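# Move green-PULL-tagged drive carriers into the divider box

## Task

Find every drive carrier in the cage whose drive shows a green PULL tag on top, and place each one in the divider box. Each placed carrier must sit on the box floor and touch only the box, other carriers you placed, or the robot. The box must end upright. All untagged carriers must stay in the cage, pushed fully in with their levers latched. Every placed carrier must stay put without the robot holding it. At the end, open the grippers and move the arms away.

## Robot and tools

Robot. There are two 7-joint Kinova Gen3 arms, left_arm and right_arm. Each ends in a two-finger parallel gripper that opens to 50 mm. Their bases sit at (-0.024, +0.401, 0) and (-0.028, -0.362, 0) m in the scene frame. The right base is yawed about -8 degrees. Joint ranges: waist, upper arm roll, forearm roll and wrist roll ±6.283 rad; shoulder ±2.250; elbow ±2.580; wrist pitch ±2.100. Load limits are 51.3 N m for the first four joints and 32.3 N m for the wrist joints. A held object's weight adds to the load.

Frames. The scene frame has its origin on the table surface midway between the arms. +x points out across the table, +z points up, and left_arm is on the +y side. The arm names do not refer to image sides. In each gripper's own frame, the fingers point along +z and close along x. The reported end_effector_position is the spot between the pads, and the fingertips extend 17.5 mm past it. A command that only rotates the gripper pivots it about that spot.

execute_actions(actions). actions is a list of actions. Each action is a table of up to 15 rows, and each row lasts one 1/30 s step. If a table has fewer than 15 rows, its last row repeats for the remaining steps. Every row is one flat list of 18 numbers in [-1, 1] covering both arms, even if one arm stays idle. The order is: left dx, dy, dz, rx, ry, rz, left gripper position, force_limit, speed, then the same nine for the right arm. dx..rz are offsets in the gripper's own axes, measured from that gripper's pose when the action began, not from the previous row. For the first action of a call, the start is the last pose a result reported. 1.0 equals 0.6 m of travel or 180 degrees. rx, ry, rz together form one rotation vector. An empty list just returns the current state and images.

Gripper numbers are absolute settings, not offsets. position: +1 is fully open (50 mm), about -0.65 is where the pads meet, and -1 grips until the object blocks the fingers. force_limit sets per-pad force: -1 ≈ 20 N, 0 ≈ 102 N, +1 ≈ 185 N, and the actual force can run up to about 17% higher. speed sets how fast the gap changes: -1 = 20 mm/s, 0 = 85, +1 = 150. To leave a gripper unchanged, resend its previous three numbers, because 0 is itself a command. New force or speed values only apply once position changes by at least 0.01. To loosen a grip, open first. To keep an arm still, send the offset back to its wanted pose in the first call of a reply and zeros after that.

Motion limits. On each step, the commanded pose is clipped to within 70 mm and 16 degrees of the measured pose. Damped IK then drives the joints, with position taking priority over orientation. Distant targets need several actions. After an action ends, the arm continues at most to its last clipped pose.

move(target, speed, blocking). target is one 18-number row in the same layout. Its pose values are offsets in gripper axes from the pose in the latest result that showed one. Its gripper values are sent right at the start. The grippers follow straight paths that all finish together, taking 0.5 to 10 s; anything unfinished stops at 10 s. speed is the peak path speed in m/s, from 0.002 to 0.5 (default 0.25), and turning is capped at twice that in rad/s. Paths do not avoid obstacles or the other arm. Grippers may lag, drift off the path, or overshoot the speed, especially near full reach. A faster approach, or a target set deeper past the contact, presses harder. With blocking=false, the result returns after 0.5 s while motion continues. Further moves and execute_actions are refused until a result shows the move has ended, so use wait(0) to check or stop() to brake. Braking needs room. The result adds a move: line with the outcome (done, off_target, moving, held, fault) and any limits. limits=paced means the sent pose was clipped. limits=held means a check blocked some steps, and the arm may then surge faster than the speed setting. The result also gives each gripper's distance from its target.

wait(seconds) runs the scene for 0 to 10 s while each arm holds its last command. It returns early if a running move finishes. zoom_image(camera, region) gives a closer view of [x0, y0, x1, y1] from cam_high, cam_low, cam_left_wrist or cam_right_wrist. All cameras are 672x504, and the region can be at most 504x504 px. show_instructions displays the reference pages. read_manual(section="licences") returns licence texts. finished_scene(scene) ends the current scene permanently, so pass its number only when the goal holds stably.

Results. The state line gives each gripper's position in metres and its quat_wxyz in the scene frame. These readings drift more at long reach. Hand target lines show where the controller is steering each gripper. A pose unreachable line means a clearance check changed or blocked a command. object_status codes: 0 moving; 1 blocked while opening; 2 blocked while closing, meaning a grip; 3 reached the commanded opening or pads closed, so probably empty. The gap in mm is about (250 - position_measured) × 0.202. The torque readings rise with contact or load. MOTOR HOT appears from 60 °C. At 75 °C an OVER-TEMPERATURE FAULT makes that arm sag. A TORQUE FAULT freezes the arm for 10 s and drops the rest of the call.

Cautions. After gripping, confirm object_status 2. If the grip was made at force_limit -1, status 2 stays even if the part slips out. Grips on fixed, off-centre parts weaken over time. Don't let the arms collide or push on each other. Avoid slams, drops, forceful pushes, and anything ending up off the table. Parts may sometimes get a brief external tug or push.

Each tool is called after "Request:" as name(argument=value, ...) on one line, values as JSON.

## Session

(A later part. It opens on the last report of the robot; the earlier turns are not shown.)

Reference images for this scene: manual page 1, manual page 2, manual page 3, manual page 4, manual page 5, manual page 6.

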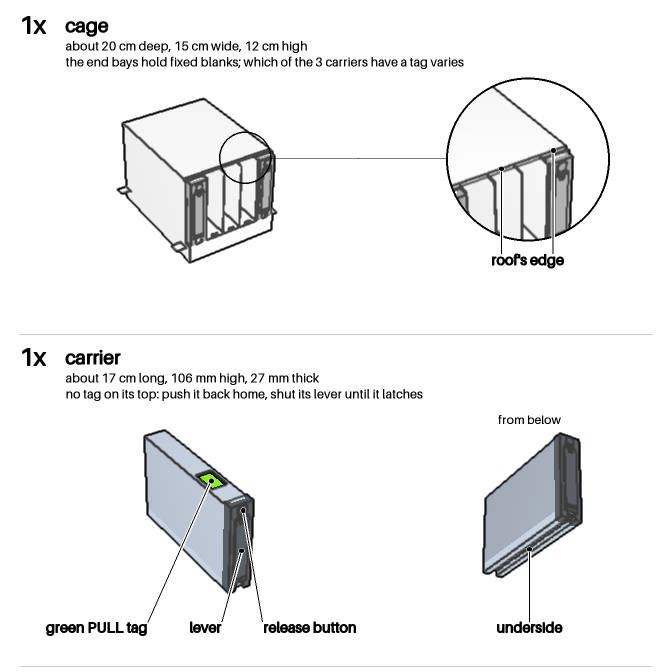

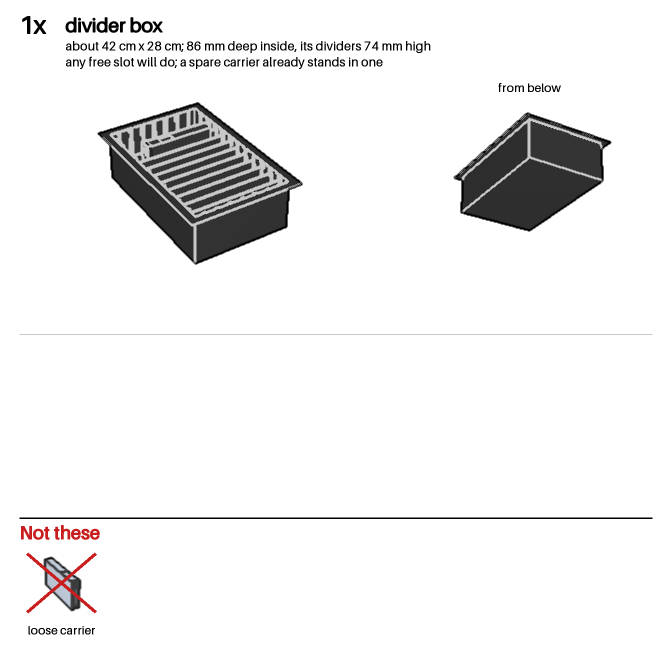

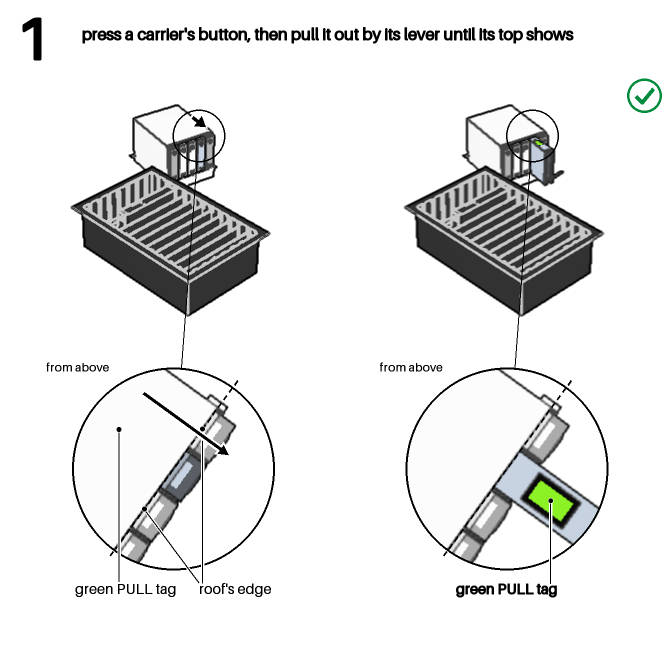

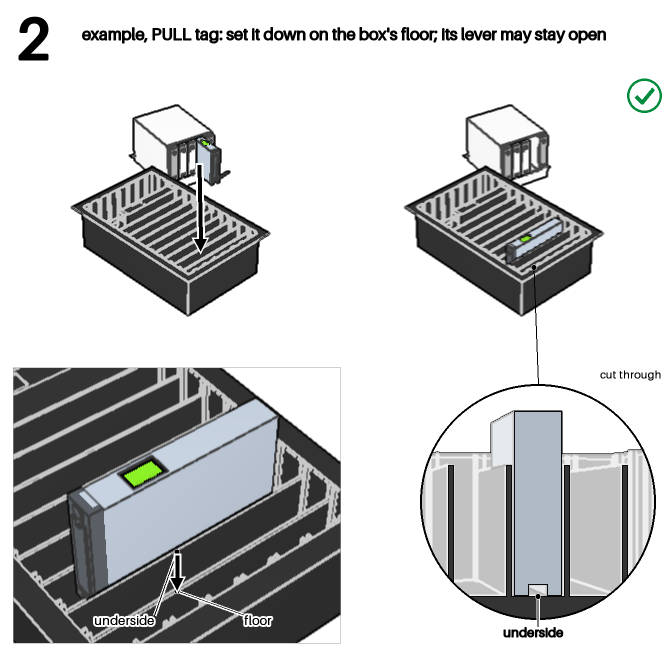

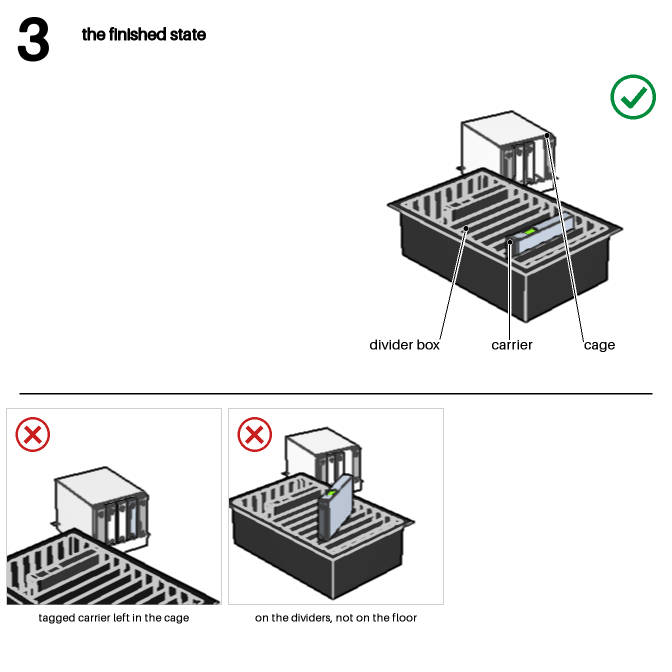

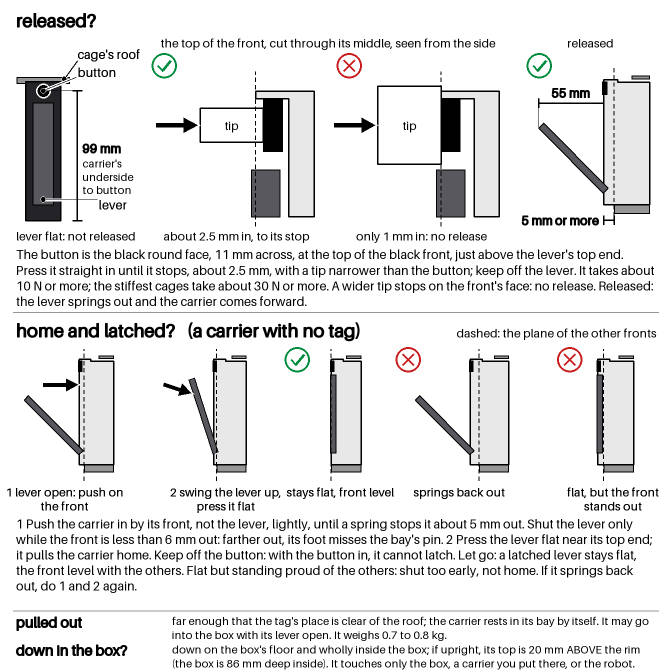

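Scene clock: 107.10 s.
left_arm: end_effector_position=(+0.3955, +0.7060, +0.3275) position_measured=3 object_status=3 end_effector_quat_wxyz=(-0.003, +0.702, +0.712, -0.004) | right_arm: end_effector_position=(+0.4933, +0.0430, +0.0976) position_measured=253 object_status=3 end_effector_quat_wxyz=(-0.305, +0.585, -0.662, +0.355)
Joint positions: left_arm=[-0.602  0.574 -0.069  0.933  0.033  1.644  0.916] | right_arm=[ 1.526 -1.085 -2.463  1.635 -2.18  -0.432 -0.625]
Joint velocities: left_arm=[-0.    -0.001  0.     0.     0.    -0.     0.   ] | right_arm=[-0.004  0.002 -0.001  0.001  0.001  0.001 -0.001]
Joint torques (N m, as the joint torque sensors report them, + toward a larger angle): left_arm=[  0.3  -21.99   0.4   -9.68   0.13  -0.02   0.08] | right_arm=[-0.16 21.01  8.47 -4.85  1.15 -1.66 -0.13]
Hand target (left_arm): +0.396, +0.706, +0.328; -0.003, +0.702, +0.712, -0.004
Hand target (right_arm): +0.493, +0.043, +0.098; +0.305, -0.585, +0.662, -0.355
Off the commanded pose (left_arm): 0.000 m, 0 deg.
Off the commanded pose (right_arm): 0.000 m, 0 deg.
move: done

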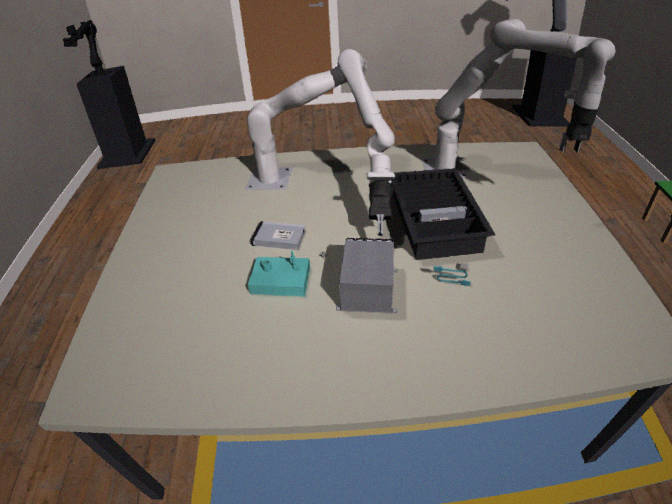

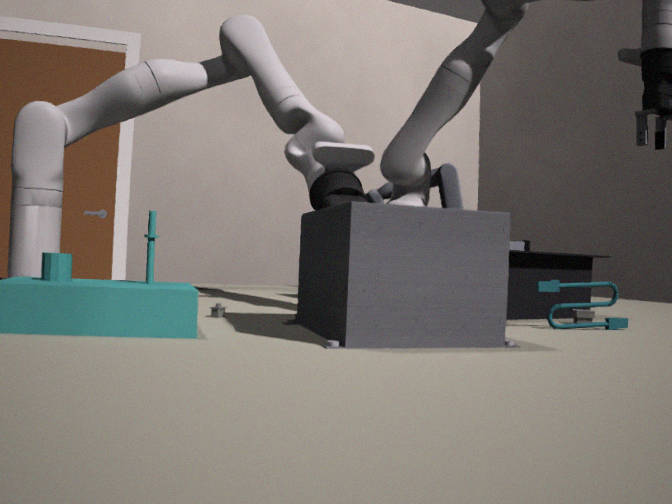

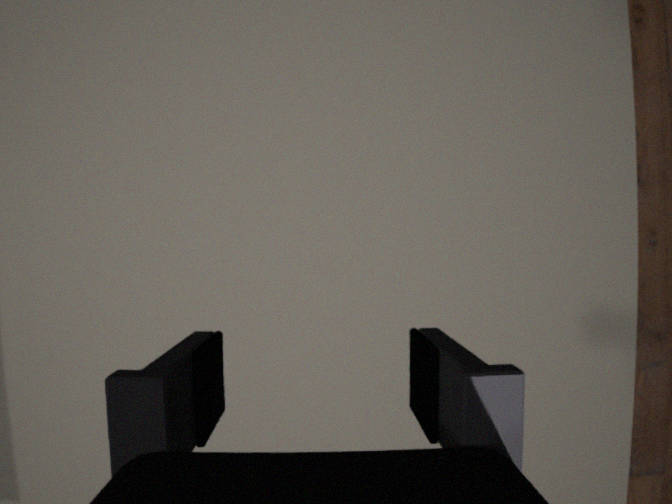

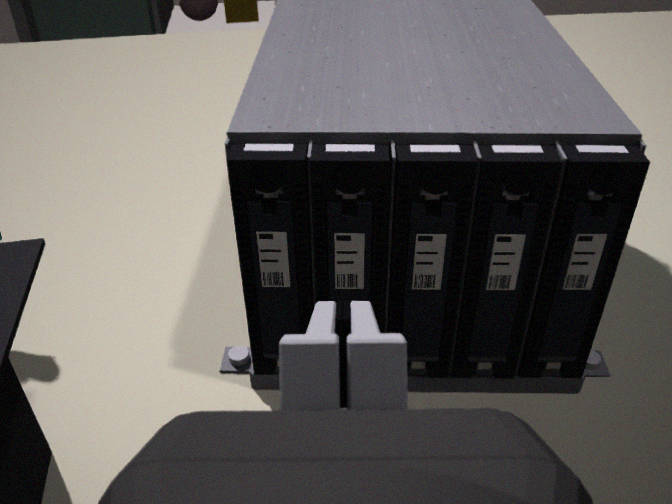

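Request:
move(target=[0,0,0,0,0,0,1,0,0, 0.0044,-0.0545,0.034,0,-0.032,-0.022,1,0,0], speed=0.08)

Request:
move(target=[0,0,0,0,0,0,1,0,0, 0.009,-0.02,0.026,0,0,0,1,0,0], speed=0.02)

Request:
move(target=[0,0,0,0,0,0,1,0,0, 0,0.05,-0.08,0,0,0,1,0,0], speed=0.1)

Scene clock: 113.27 s.
left_arm: end_effector_position=(+0.3955, +0.7060, +0.3275) position_measured=3 object_status=3 end_effector_quat_wxyz=(-0.003, +0.702, +0.712, -0.004) | right_arm: end_effector_position=(+0.5282, +0.0355, +0.1134) position_measured=3 object_status=3 end_effector_quat_wxyz=(-0.325, +0.624, -0.626, +0.336)
Joint positions: left_arm=[-0.602  0.574 -0.069  0.933  0.033  1.644  0.916] | right_arm=[ 1.521 -1.113 -2.278  1.706 -2.026 -0.148 -0.703]
Joint velocities: left_arm=[-0.     0.001 -0.    -0.     0.001  0.001 -0.   ] | right_arm=[-0.008 -0.01   0.01   0.003  0.003  0.013 -0.01 ]
Joint torques (N m, as the joint torque sensors report them, + toward a larger angle): left_arm=[  0.18 -22.01   0.42  -9.81   0.18  -0.01   0.07] | right_arm=[-0.34 20.51  9.58 -5.03  0.72 -1.88 -0.38]
Hand target (left_arm): +0.396, +0.706, +0.328; -0.003, +0.702, +0.712, -0.004
Hand target (right_arm): +0.528, +0.036, +0.113; -0.325, +0.625, -0.626, +0.336
Off the commanded pose (left_arm): 0.000 m, 0 deg.
Off the commanded pose (right_arm): 0.001 m, 0 deg.
move: done

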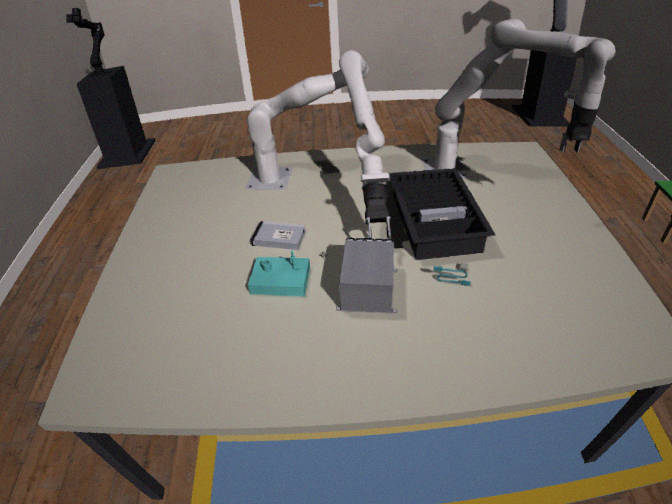

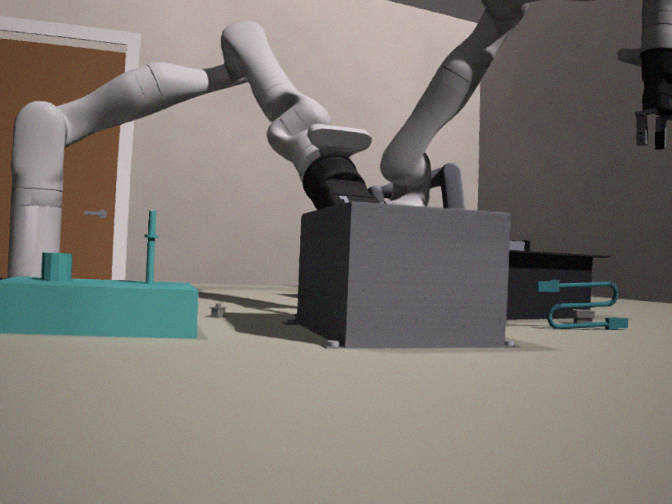

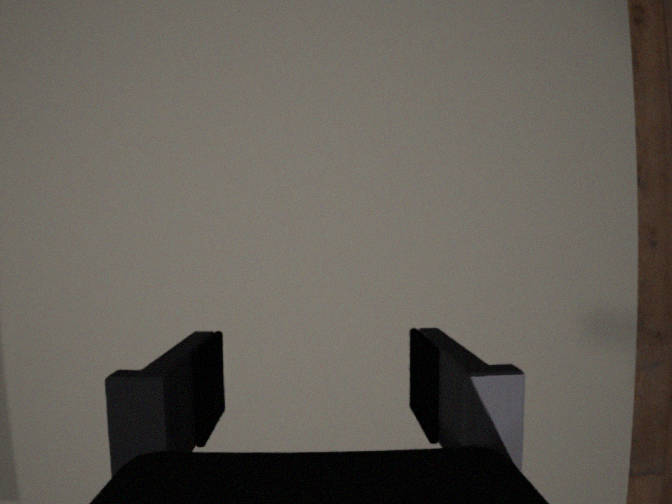

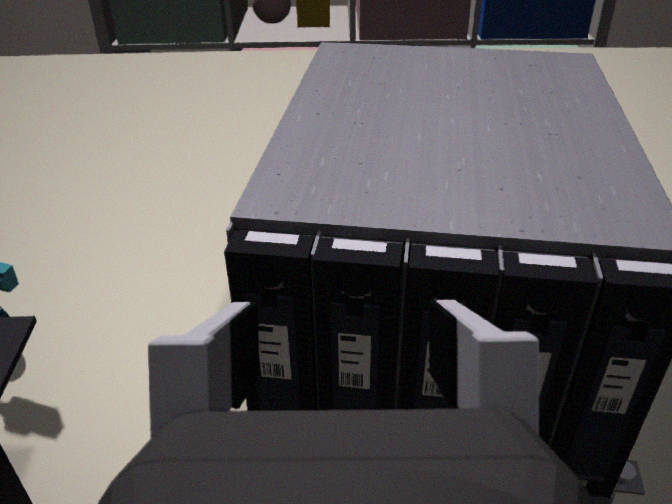

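Scene clock: 114.50 s.
left_arm: end_effector_position=(+0.3955, +0.7060, +0.3275) position_measured=3 object_status=3 end_effector_quat_wxyz=(-0.003, +0.702, +0.712, -0.004) | right_arm: end_effector_position=(+0.5398, +0.0348, +0.1125) position_measured=3 object_status=3 end_effector_quat_wxyz=(-0.325, +0.627, -0.625, +0.332)
Joint positions: left_arm=[-0.602  0.574 -0.069  0.933  0.033  1.644  0.916] | right_arm=[ 1.55  -1.115 -2.277  1.69  -2.017 -0.125 -0.693]
Joint velocities: left_arm=[ 0.    -0.    -0.     0.    -0.     0.001 -0.   ] | right_arm=[ 0.001  0.     0.    -0.001 -0.001  0.002  0.001]
Joint torques (N m, as the joint torque sensors report them, + toward a larger angle): left_arm=[  0.23 -22.     0.27  -9.79   0.24   0.01   0.17] | right_arm=[ 10.65  17.58  13.98 -10.41   1.27  -1.54   0.45]
Hand target (left_arm): +0.396, +0.706, +0.328; -0.003, +0.702, +0.712, -0.004
Hand target (right_arm): +0.548, +0.030, +0.115; -0.325, +0.624, -0.626, +0.336
Off the commanded pose (left_arm): 0.000 m, 0 deg.
Off the commanded pose (right_arm): 0.010 m, 1 deg.
move: off_target (right_arm)

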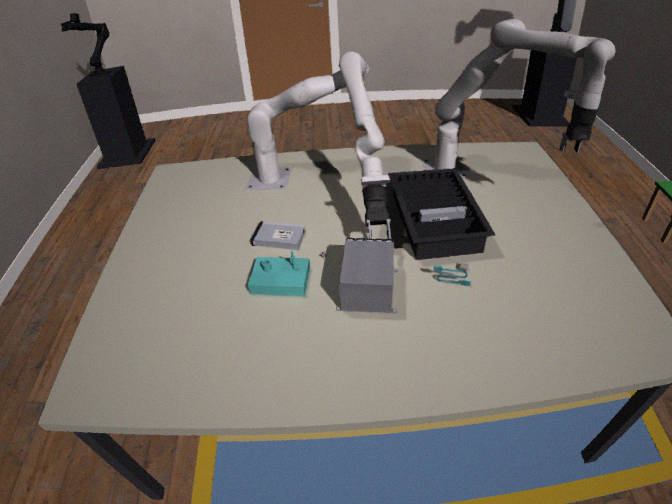

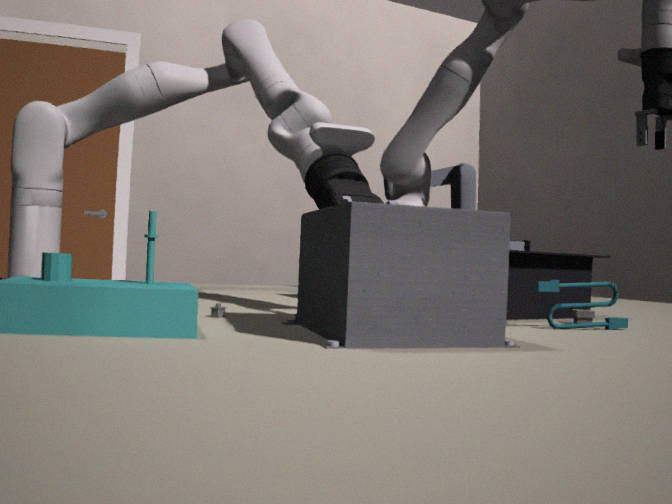

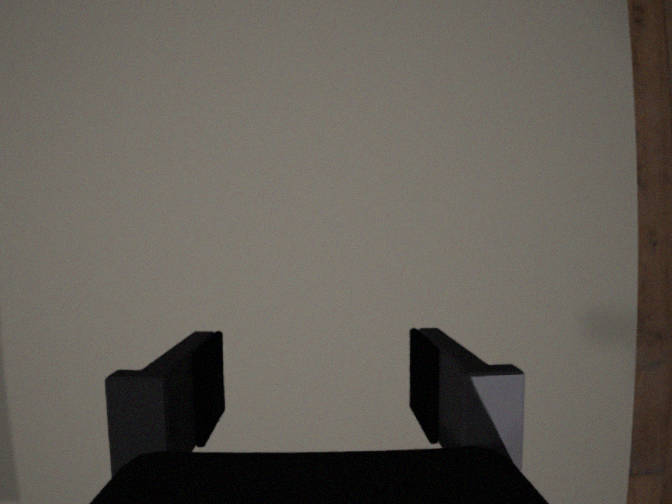

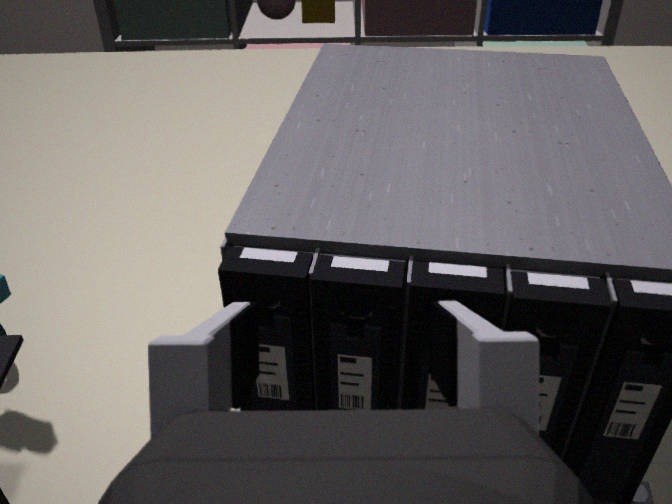

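Scene clock: 115.40 s.
left_arm: end_effector_position=(+0.3955, +0.7060, +0.3275) position_measured=3 object_status=3 end_effector_quat_wxyz=(-0.003, +0.702, +0.712, -0.004) | right_arm: end_effector_position=(+0.4838, +0.0344, +0.1152) position_measured=3 object_status=3 end_effector_quat_wxyz=(-0.325, +0.627, -0.625, +0.332)
Joint positions: left_arm=[-0.602  0.574 -0.069  0.933  0.033  1.644  0.916] | right_arm=[ 1.407 -1.101 -2.239  1.799 -2.036 -0.137 -0.747]
Joint velocities: left_arm=[-0.     0.    -0.    -0.     0.001 -0.    -0.   ] | right_arm=[-0.009  0.001 -0.001  0.001  0.001  0.    -0.001]
Joint torques (N m, as the joint torque sensors report them, + toward a larger angle): left_arm=[  0.28 -22.03   0.4   -9.84   0.2    0.     0.06] | right_arm=[ 0.25 19.23  9.81 -4.47  0.35 -1.91 -0.2 ]
Hand target (left_arm): +0.396, +0.706, +0.328; -0.003, +0.702, +0.712, -0.004
Hand target (right_arm): +0.483, +0.035, +0.115; -0.325, +0.627, -0.625, +0.332
Off the commanded pose (left_arm): 0.000 m, 0 deg.
Off the commanded pose (right_arm): 0.001 m, 0 deg.
move: done

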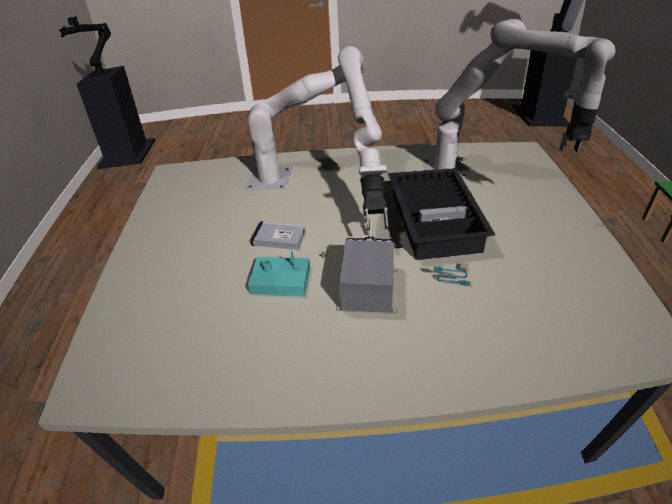

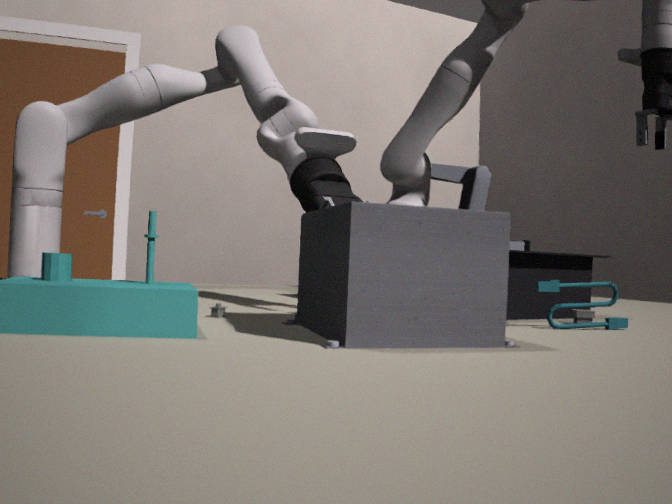

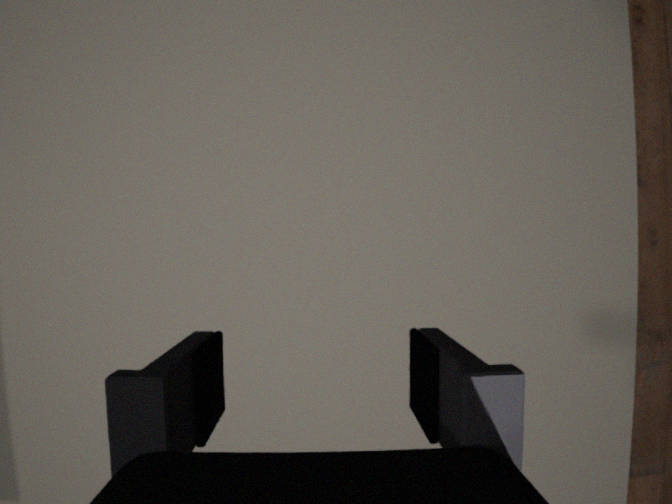

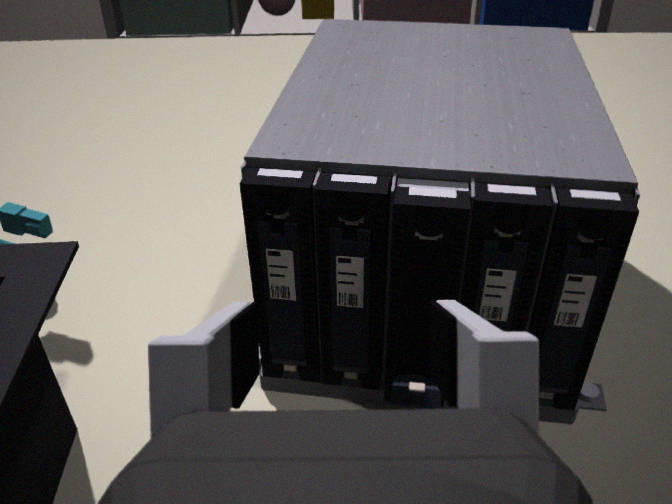

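Request:
move(target=[0,0,0,0,0,0,1,0,0, 0.036,0.001,0.002,0.004,0.036,0.0245,1,0,0], speed=0.1)

Request:
move(target=[0,0,0,0,0,0,1,0,0, 0,0.04,0.085,0,0,0,1,0,0], speed=0.08)

Scene clock: 118.67 s.
left_arm: end_effector_position=(+0.3955, +0.7060, +0.3275) position_measured=3 object_status=3 end_effector_quat_wxyz=(-0.003, +0.702, +0.712, -0.004) | right_arm: end_effector_position=(+0.4840, +0.0131, +0.1140) position_measured=3 object_status=3 end_effector_quat_wxyz=(-0.305, +0.581, -0.664, +0.358)
Joint positions: left_arm=[-0.602  0.574 -0.069  0.933  0.033  1.644  0.916] | right_arm=[ 1.475 -1.053 -2.387  1.744 -2.145 -0.364 -0.675]
Joint velocities: left_arm=[-0.001 -0.001  0.001 -0.     0.    -0.002 -0.   ] | right_arm=[ 0.003  0.003  0.001 -0.001 -0.003 -0.003  0.003]
Joint torques (N m, as the joint torque sensors report them, + toward a larger angle): left_arm=[  0.25 -21.91   0.31  -9.56   0.27  -0.14   0.13] | right_arm=[ 0.5  19.86  8.95 -4.9   0.95 -1.57 -0.1 ]
Hand target (left_arm): +0.396, +0.706, +0.328; -0.003, +0.702, +0.712, -0.004
Hand target (right_arm): +0.484, +0.013, +0.114; +0.305, -0.581, +0.664, -0.358
Off the commanded pose (left_arm): 0.000 m, 0 deg.
Off the commanded pose (right_arm): 0.001 m, 0 deg.
move: done

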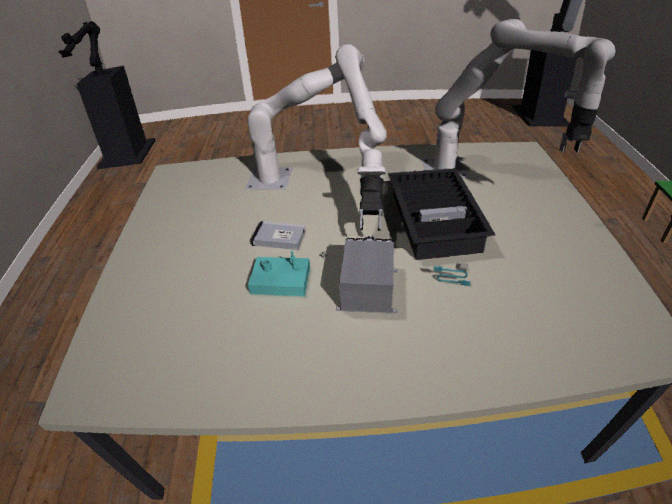

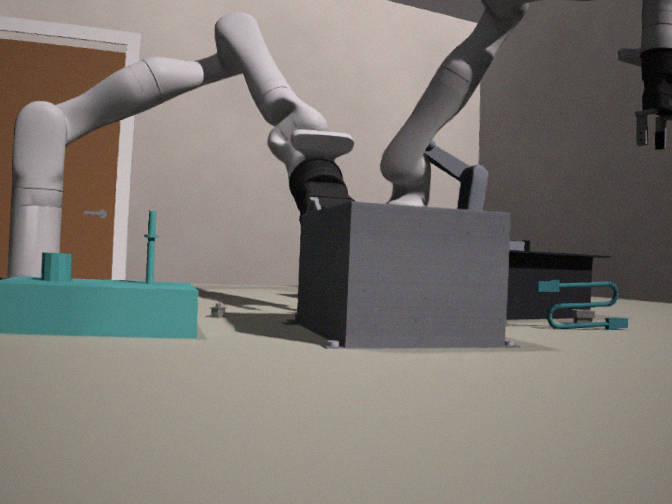

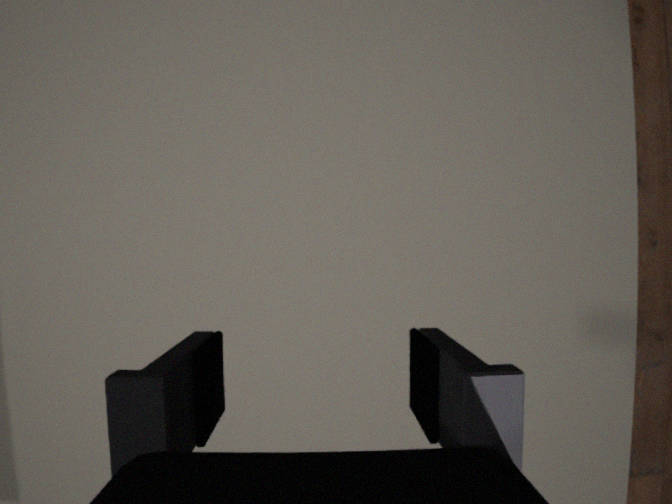

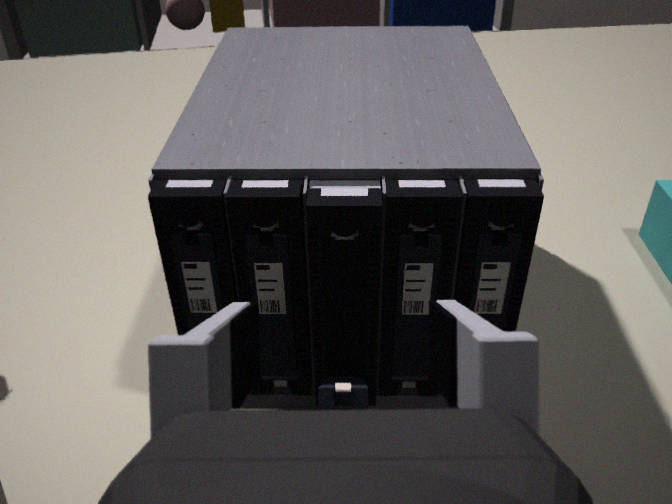

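Scene clock: 119.70 s.
left_arm: end_effector_position=(+0.3955, +0.7060, +0.3275) position_measured=3 object_status=3 end_effector_quat_wxyz=(-0.003, +0.702, +0.712, -0.004) | right_arm: end_effector_position=(+0.5126, +0.0091, +0.0661) position_measured=3 object_status=3 end_effector_quat_wxyz=(-0.306, +0.581, -0.664, +0.358)
Joint positions: left_arm=[-0.602  0.574 -0.069  0.933  0.033  1.644  0.916] | right_arm=[ 1.517 -1.198 -2.344  1.692 -2.123 -0.263 -0.767]
Joint velocities: left_arm=[ 0.     0.     0.    -0.     0.001 -0.    -0.   ] | right_arm=[ 0.002 -0.007 -0.     0.     0.001  0.001 -0.001]
Joint torques (N m, as the joint torque sensors report them, + toward a larger angle): left_arm=[  0.   -21.89   0.4   -9.59   0.17  -0.05   0.08] | right_arm=[-0.42 20.88  9.81 -3.55  0.88 -2.01 -0.38]
Hand target (left_arm): +0.396, +0.706, +0.328; -0.003, +0.702, +0.712, -0.004
Hand target (right_arm): +0.513, +0.009, +0.066; +0.305, -0.581, +0.664, -0.358
Off the commanded pose (left_arm): 0.000 m, 0 deg.
Off the commanded pose (right_arm): 0.001 m, 0 deg.
move: done

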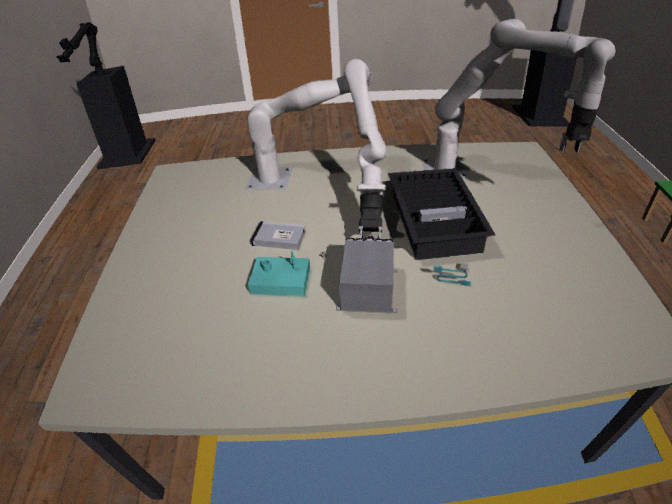

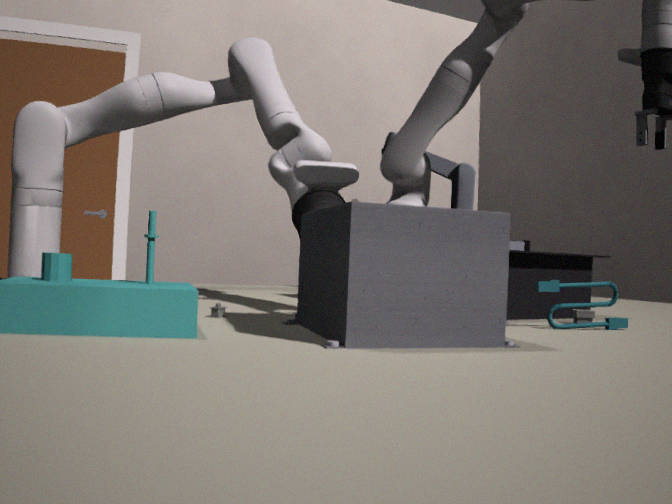

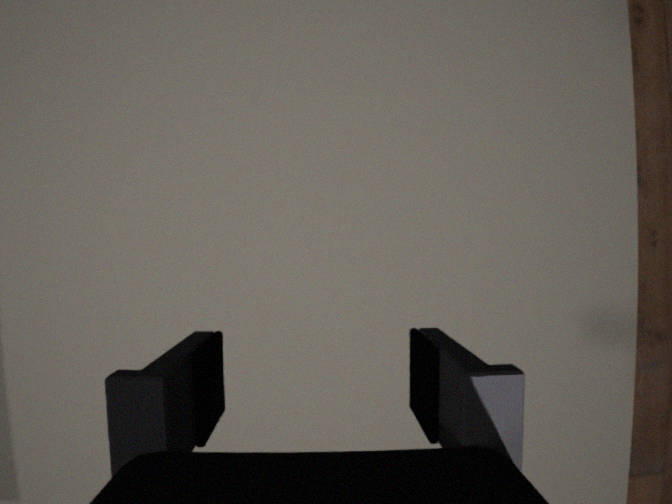

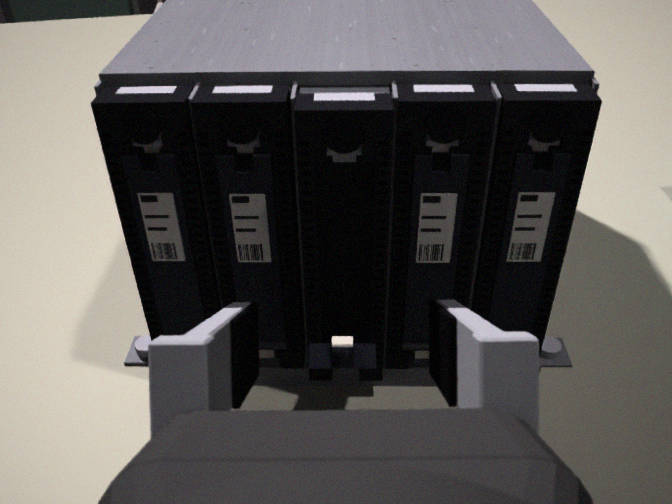

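Pull it 90 mm this time.

Request:
move(target=[0,0,0,0,0,0,1,0,0, 0,0,0,0,0,0,-1,0,0])

Request:
move(target=[0,0,0,0,0,0,1,0,0, 0,0.0865,-0.124,0,0,0,-1,0,0], speed=0.05)

Scene clock: 122.43 s.
left_arm: end_effector_position=(+0.3955, +0.7060, +0.3275) position_measured=3 object_status=3 end_effector_quat_wxyz=(-0.003, +0.702, +0.712, -0.004) | right_arm: end_effector_position=(+0.5126, +0.0089, +0.0660) position_measured=175 object_status=2 end_effector_quat_wxyz=(-0.305, +0.581, -0.664, +0.358)
Joint positions: left_arm=[-0.602  0.574 -0.069  0.933  0.033  1.644  0.916] | right_arm=[ 1.517 -1.198 -2.344  1.692 -2.123 -0.263 -0.767]
Joint velocities: left_arm=[-0.001  0.     0.001 -0.     0.002  0.001 -0.   ] | right_arm=[ 0.    -0.     0.001  0.001  0.001 -0.001 -0.   ]
Joint torques (N m, as the joint torque sensors report them, + toward a larger angle): left_arm=[ -0.05 -22.02   0.32  -9.76   0.2   -0.04   0.07] | right_arm=[-0.32 20.84  9.8  -3.68  0.56 -1.81 -0.18]
Hand target (left_arm): +0.396, +0.706, +0.328; -0.003, +0.702, +0.712, -0.004
Hand target (right_arm): +0.513, +0.009, +0.066; +0.306, -0.581, +0.664, -0.358
Off the commanded pose (left_arm): 0.000 m, 0 deg.
Off the commanded pose (right_arm): 0.000 m, 0 deg.
move: done

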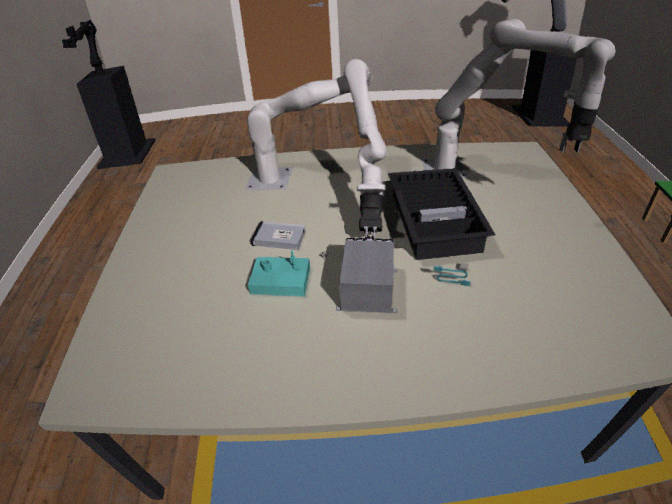

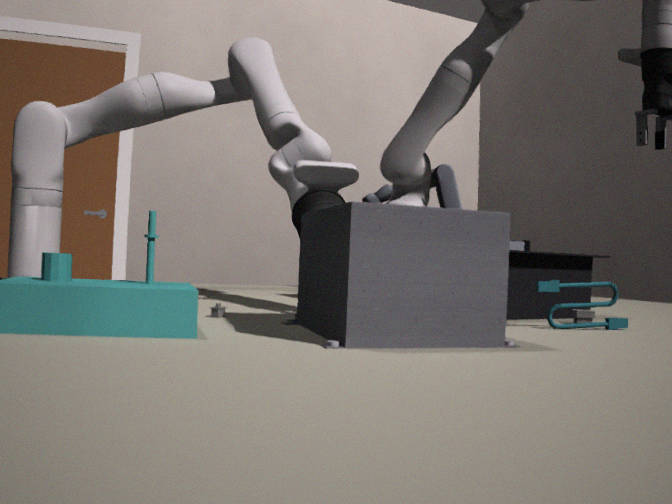

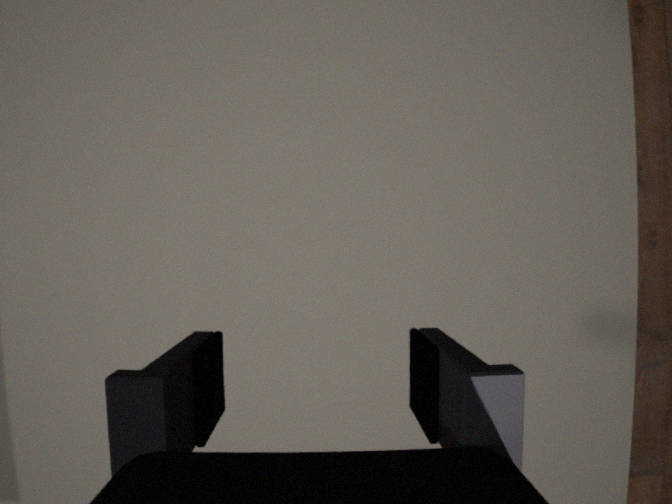

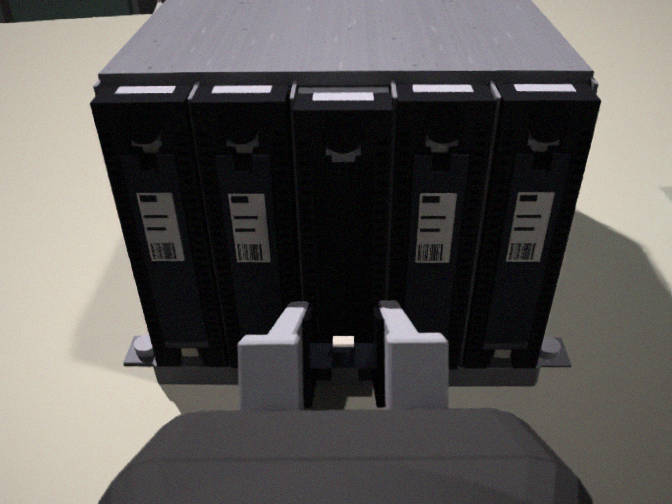

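Scene clock: 124.53 s.
left_arm: end_effector_position=(+0.3955, +0.7060, +0.3275) position_measured=3 object_status=3 end_effector_quat_wxyz=(-0.003, +0.702, +0.712, -0.004) | right_arm: end_effector_position=(+0.4233, +0.0213, +0.0642) position_measured=175 object_status=2 end_effector_quat_wxyz=(-0.305, +0.581, -0.664, +0.358)
Joint positions: left_arm=[-0.602  0.574 -0.069  0.933  0.033  1.644  0.916] | right_arm=[ 1.333 -1.162 -2.383  1.797 -2.184 -0.361 -0.821]
Joint velocities: left_arm=[-0.003 -0.001 -0.    -0.     0.001  0.001 -0.   ] | right_arm=[-0.003  0.001  0.001 -0.001  0.    -0.003 -0.   ]
Joint torques (N m, as the joint torque sensors report them, + toward a larger angle): left_arm=[  0.21 -22.1    0.54  -9.71   0.22  -0.02   0.  ] | right_arm=[-0.39 19.79  9.18 -2.64  0.77 -2.5  -0.2 ]
Hand target (left_arm): +0.396, +0.706, +0.327; -0.003, +0.702, +0.712, -0.004
Hand target (right_arm): +0.423, +0.021, +0.065; +0.306, -0.581, +0.664, -0.358
Off the commanded pose (left_arm): 0.000 m, 0 deg.
Off the commanded pose (right_arm): 0.001 m, 0 deg.
move: done

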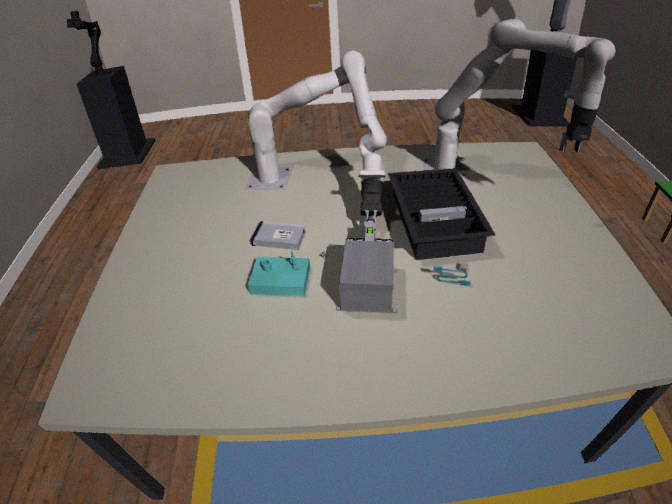

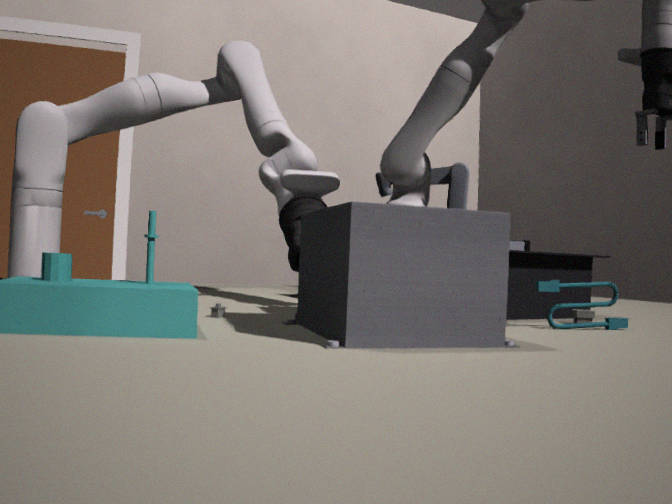

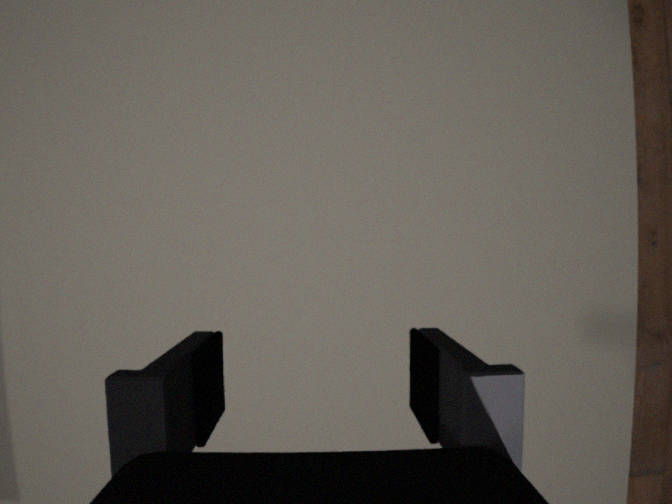

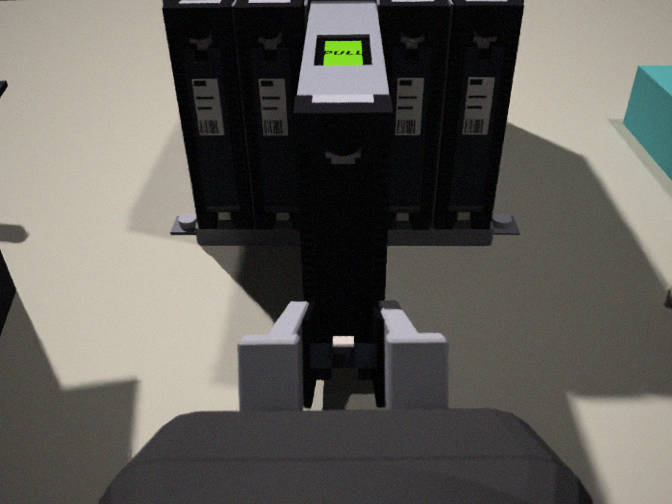

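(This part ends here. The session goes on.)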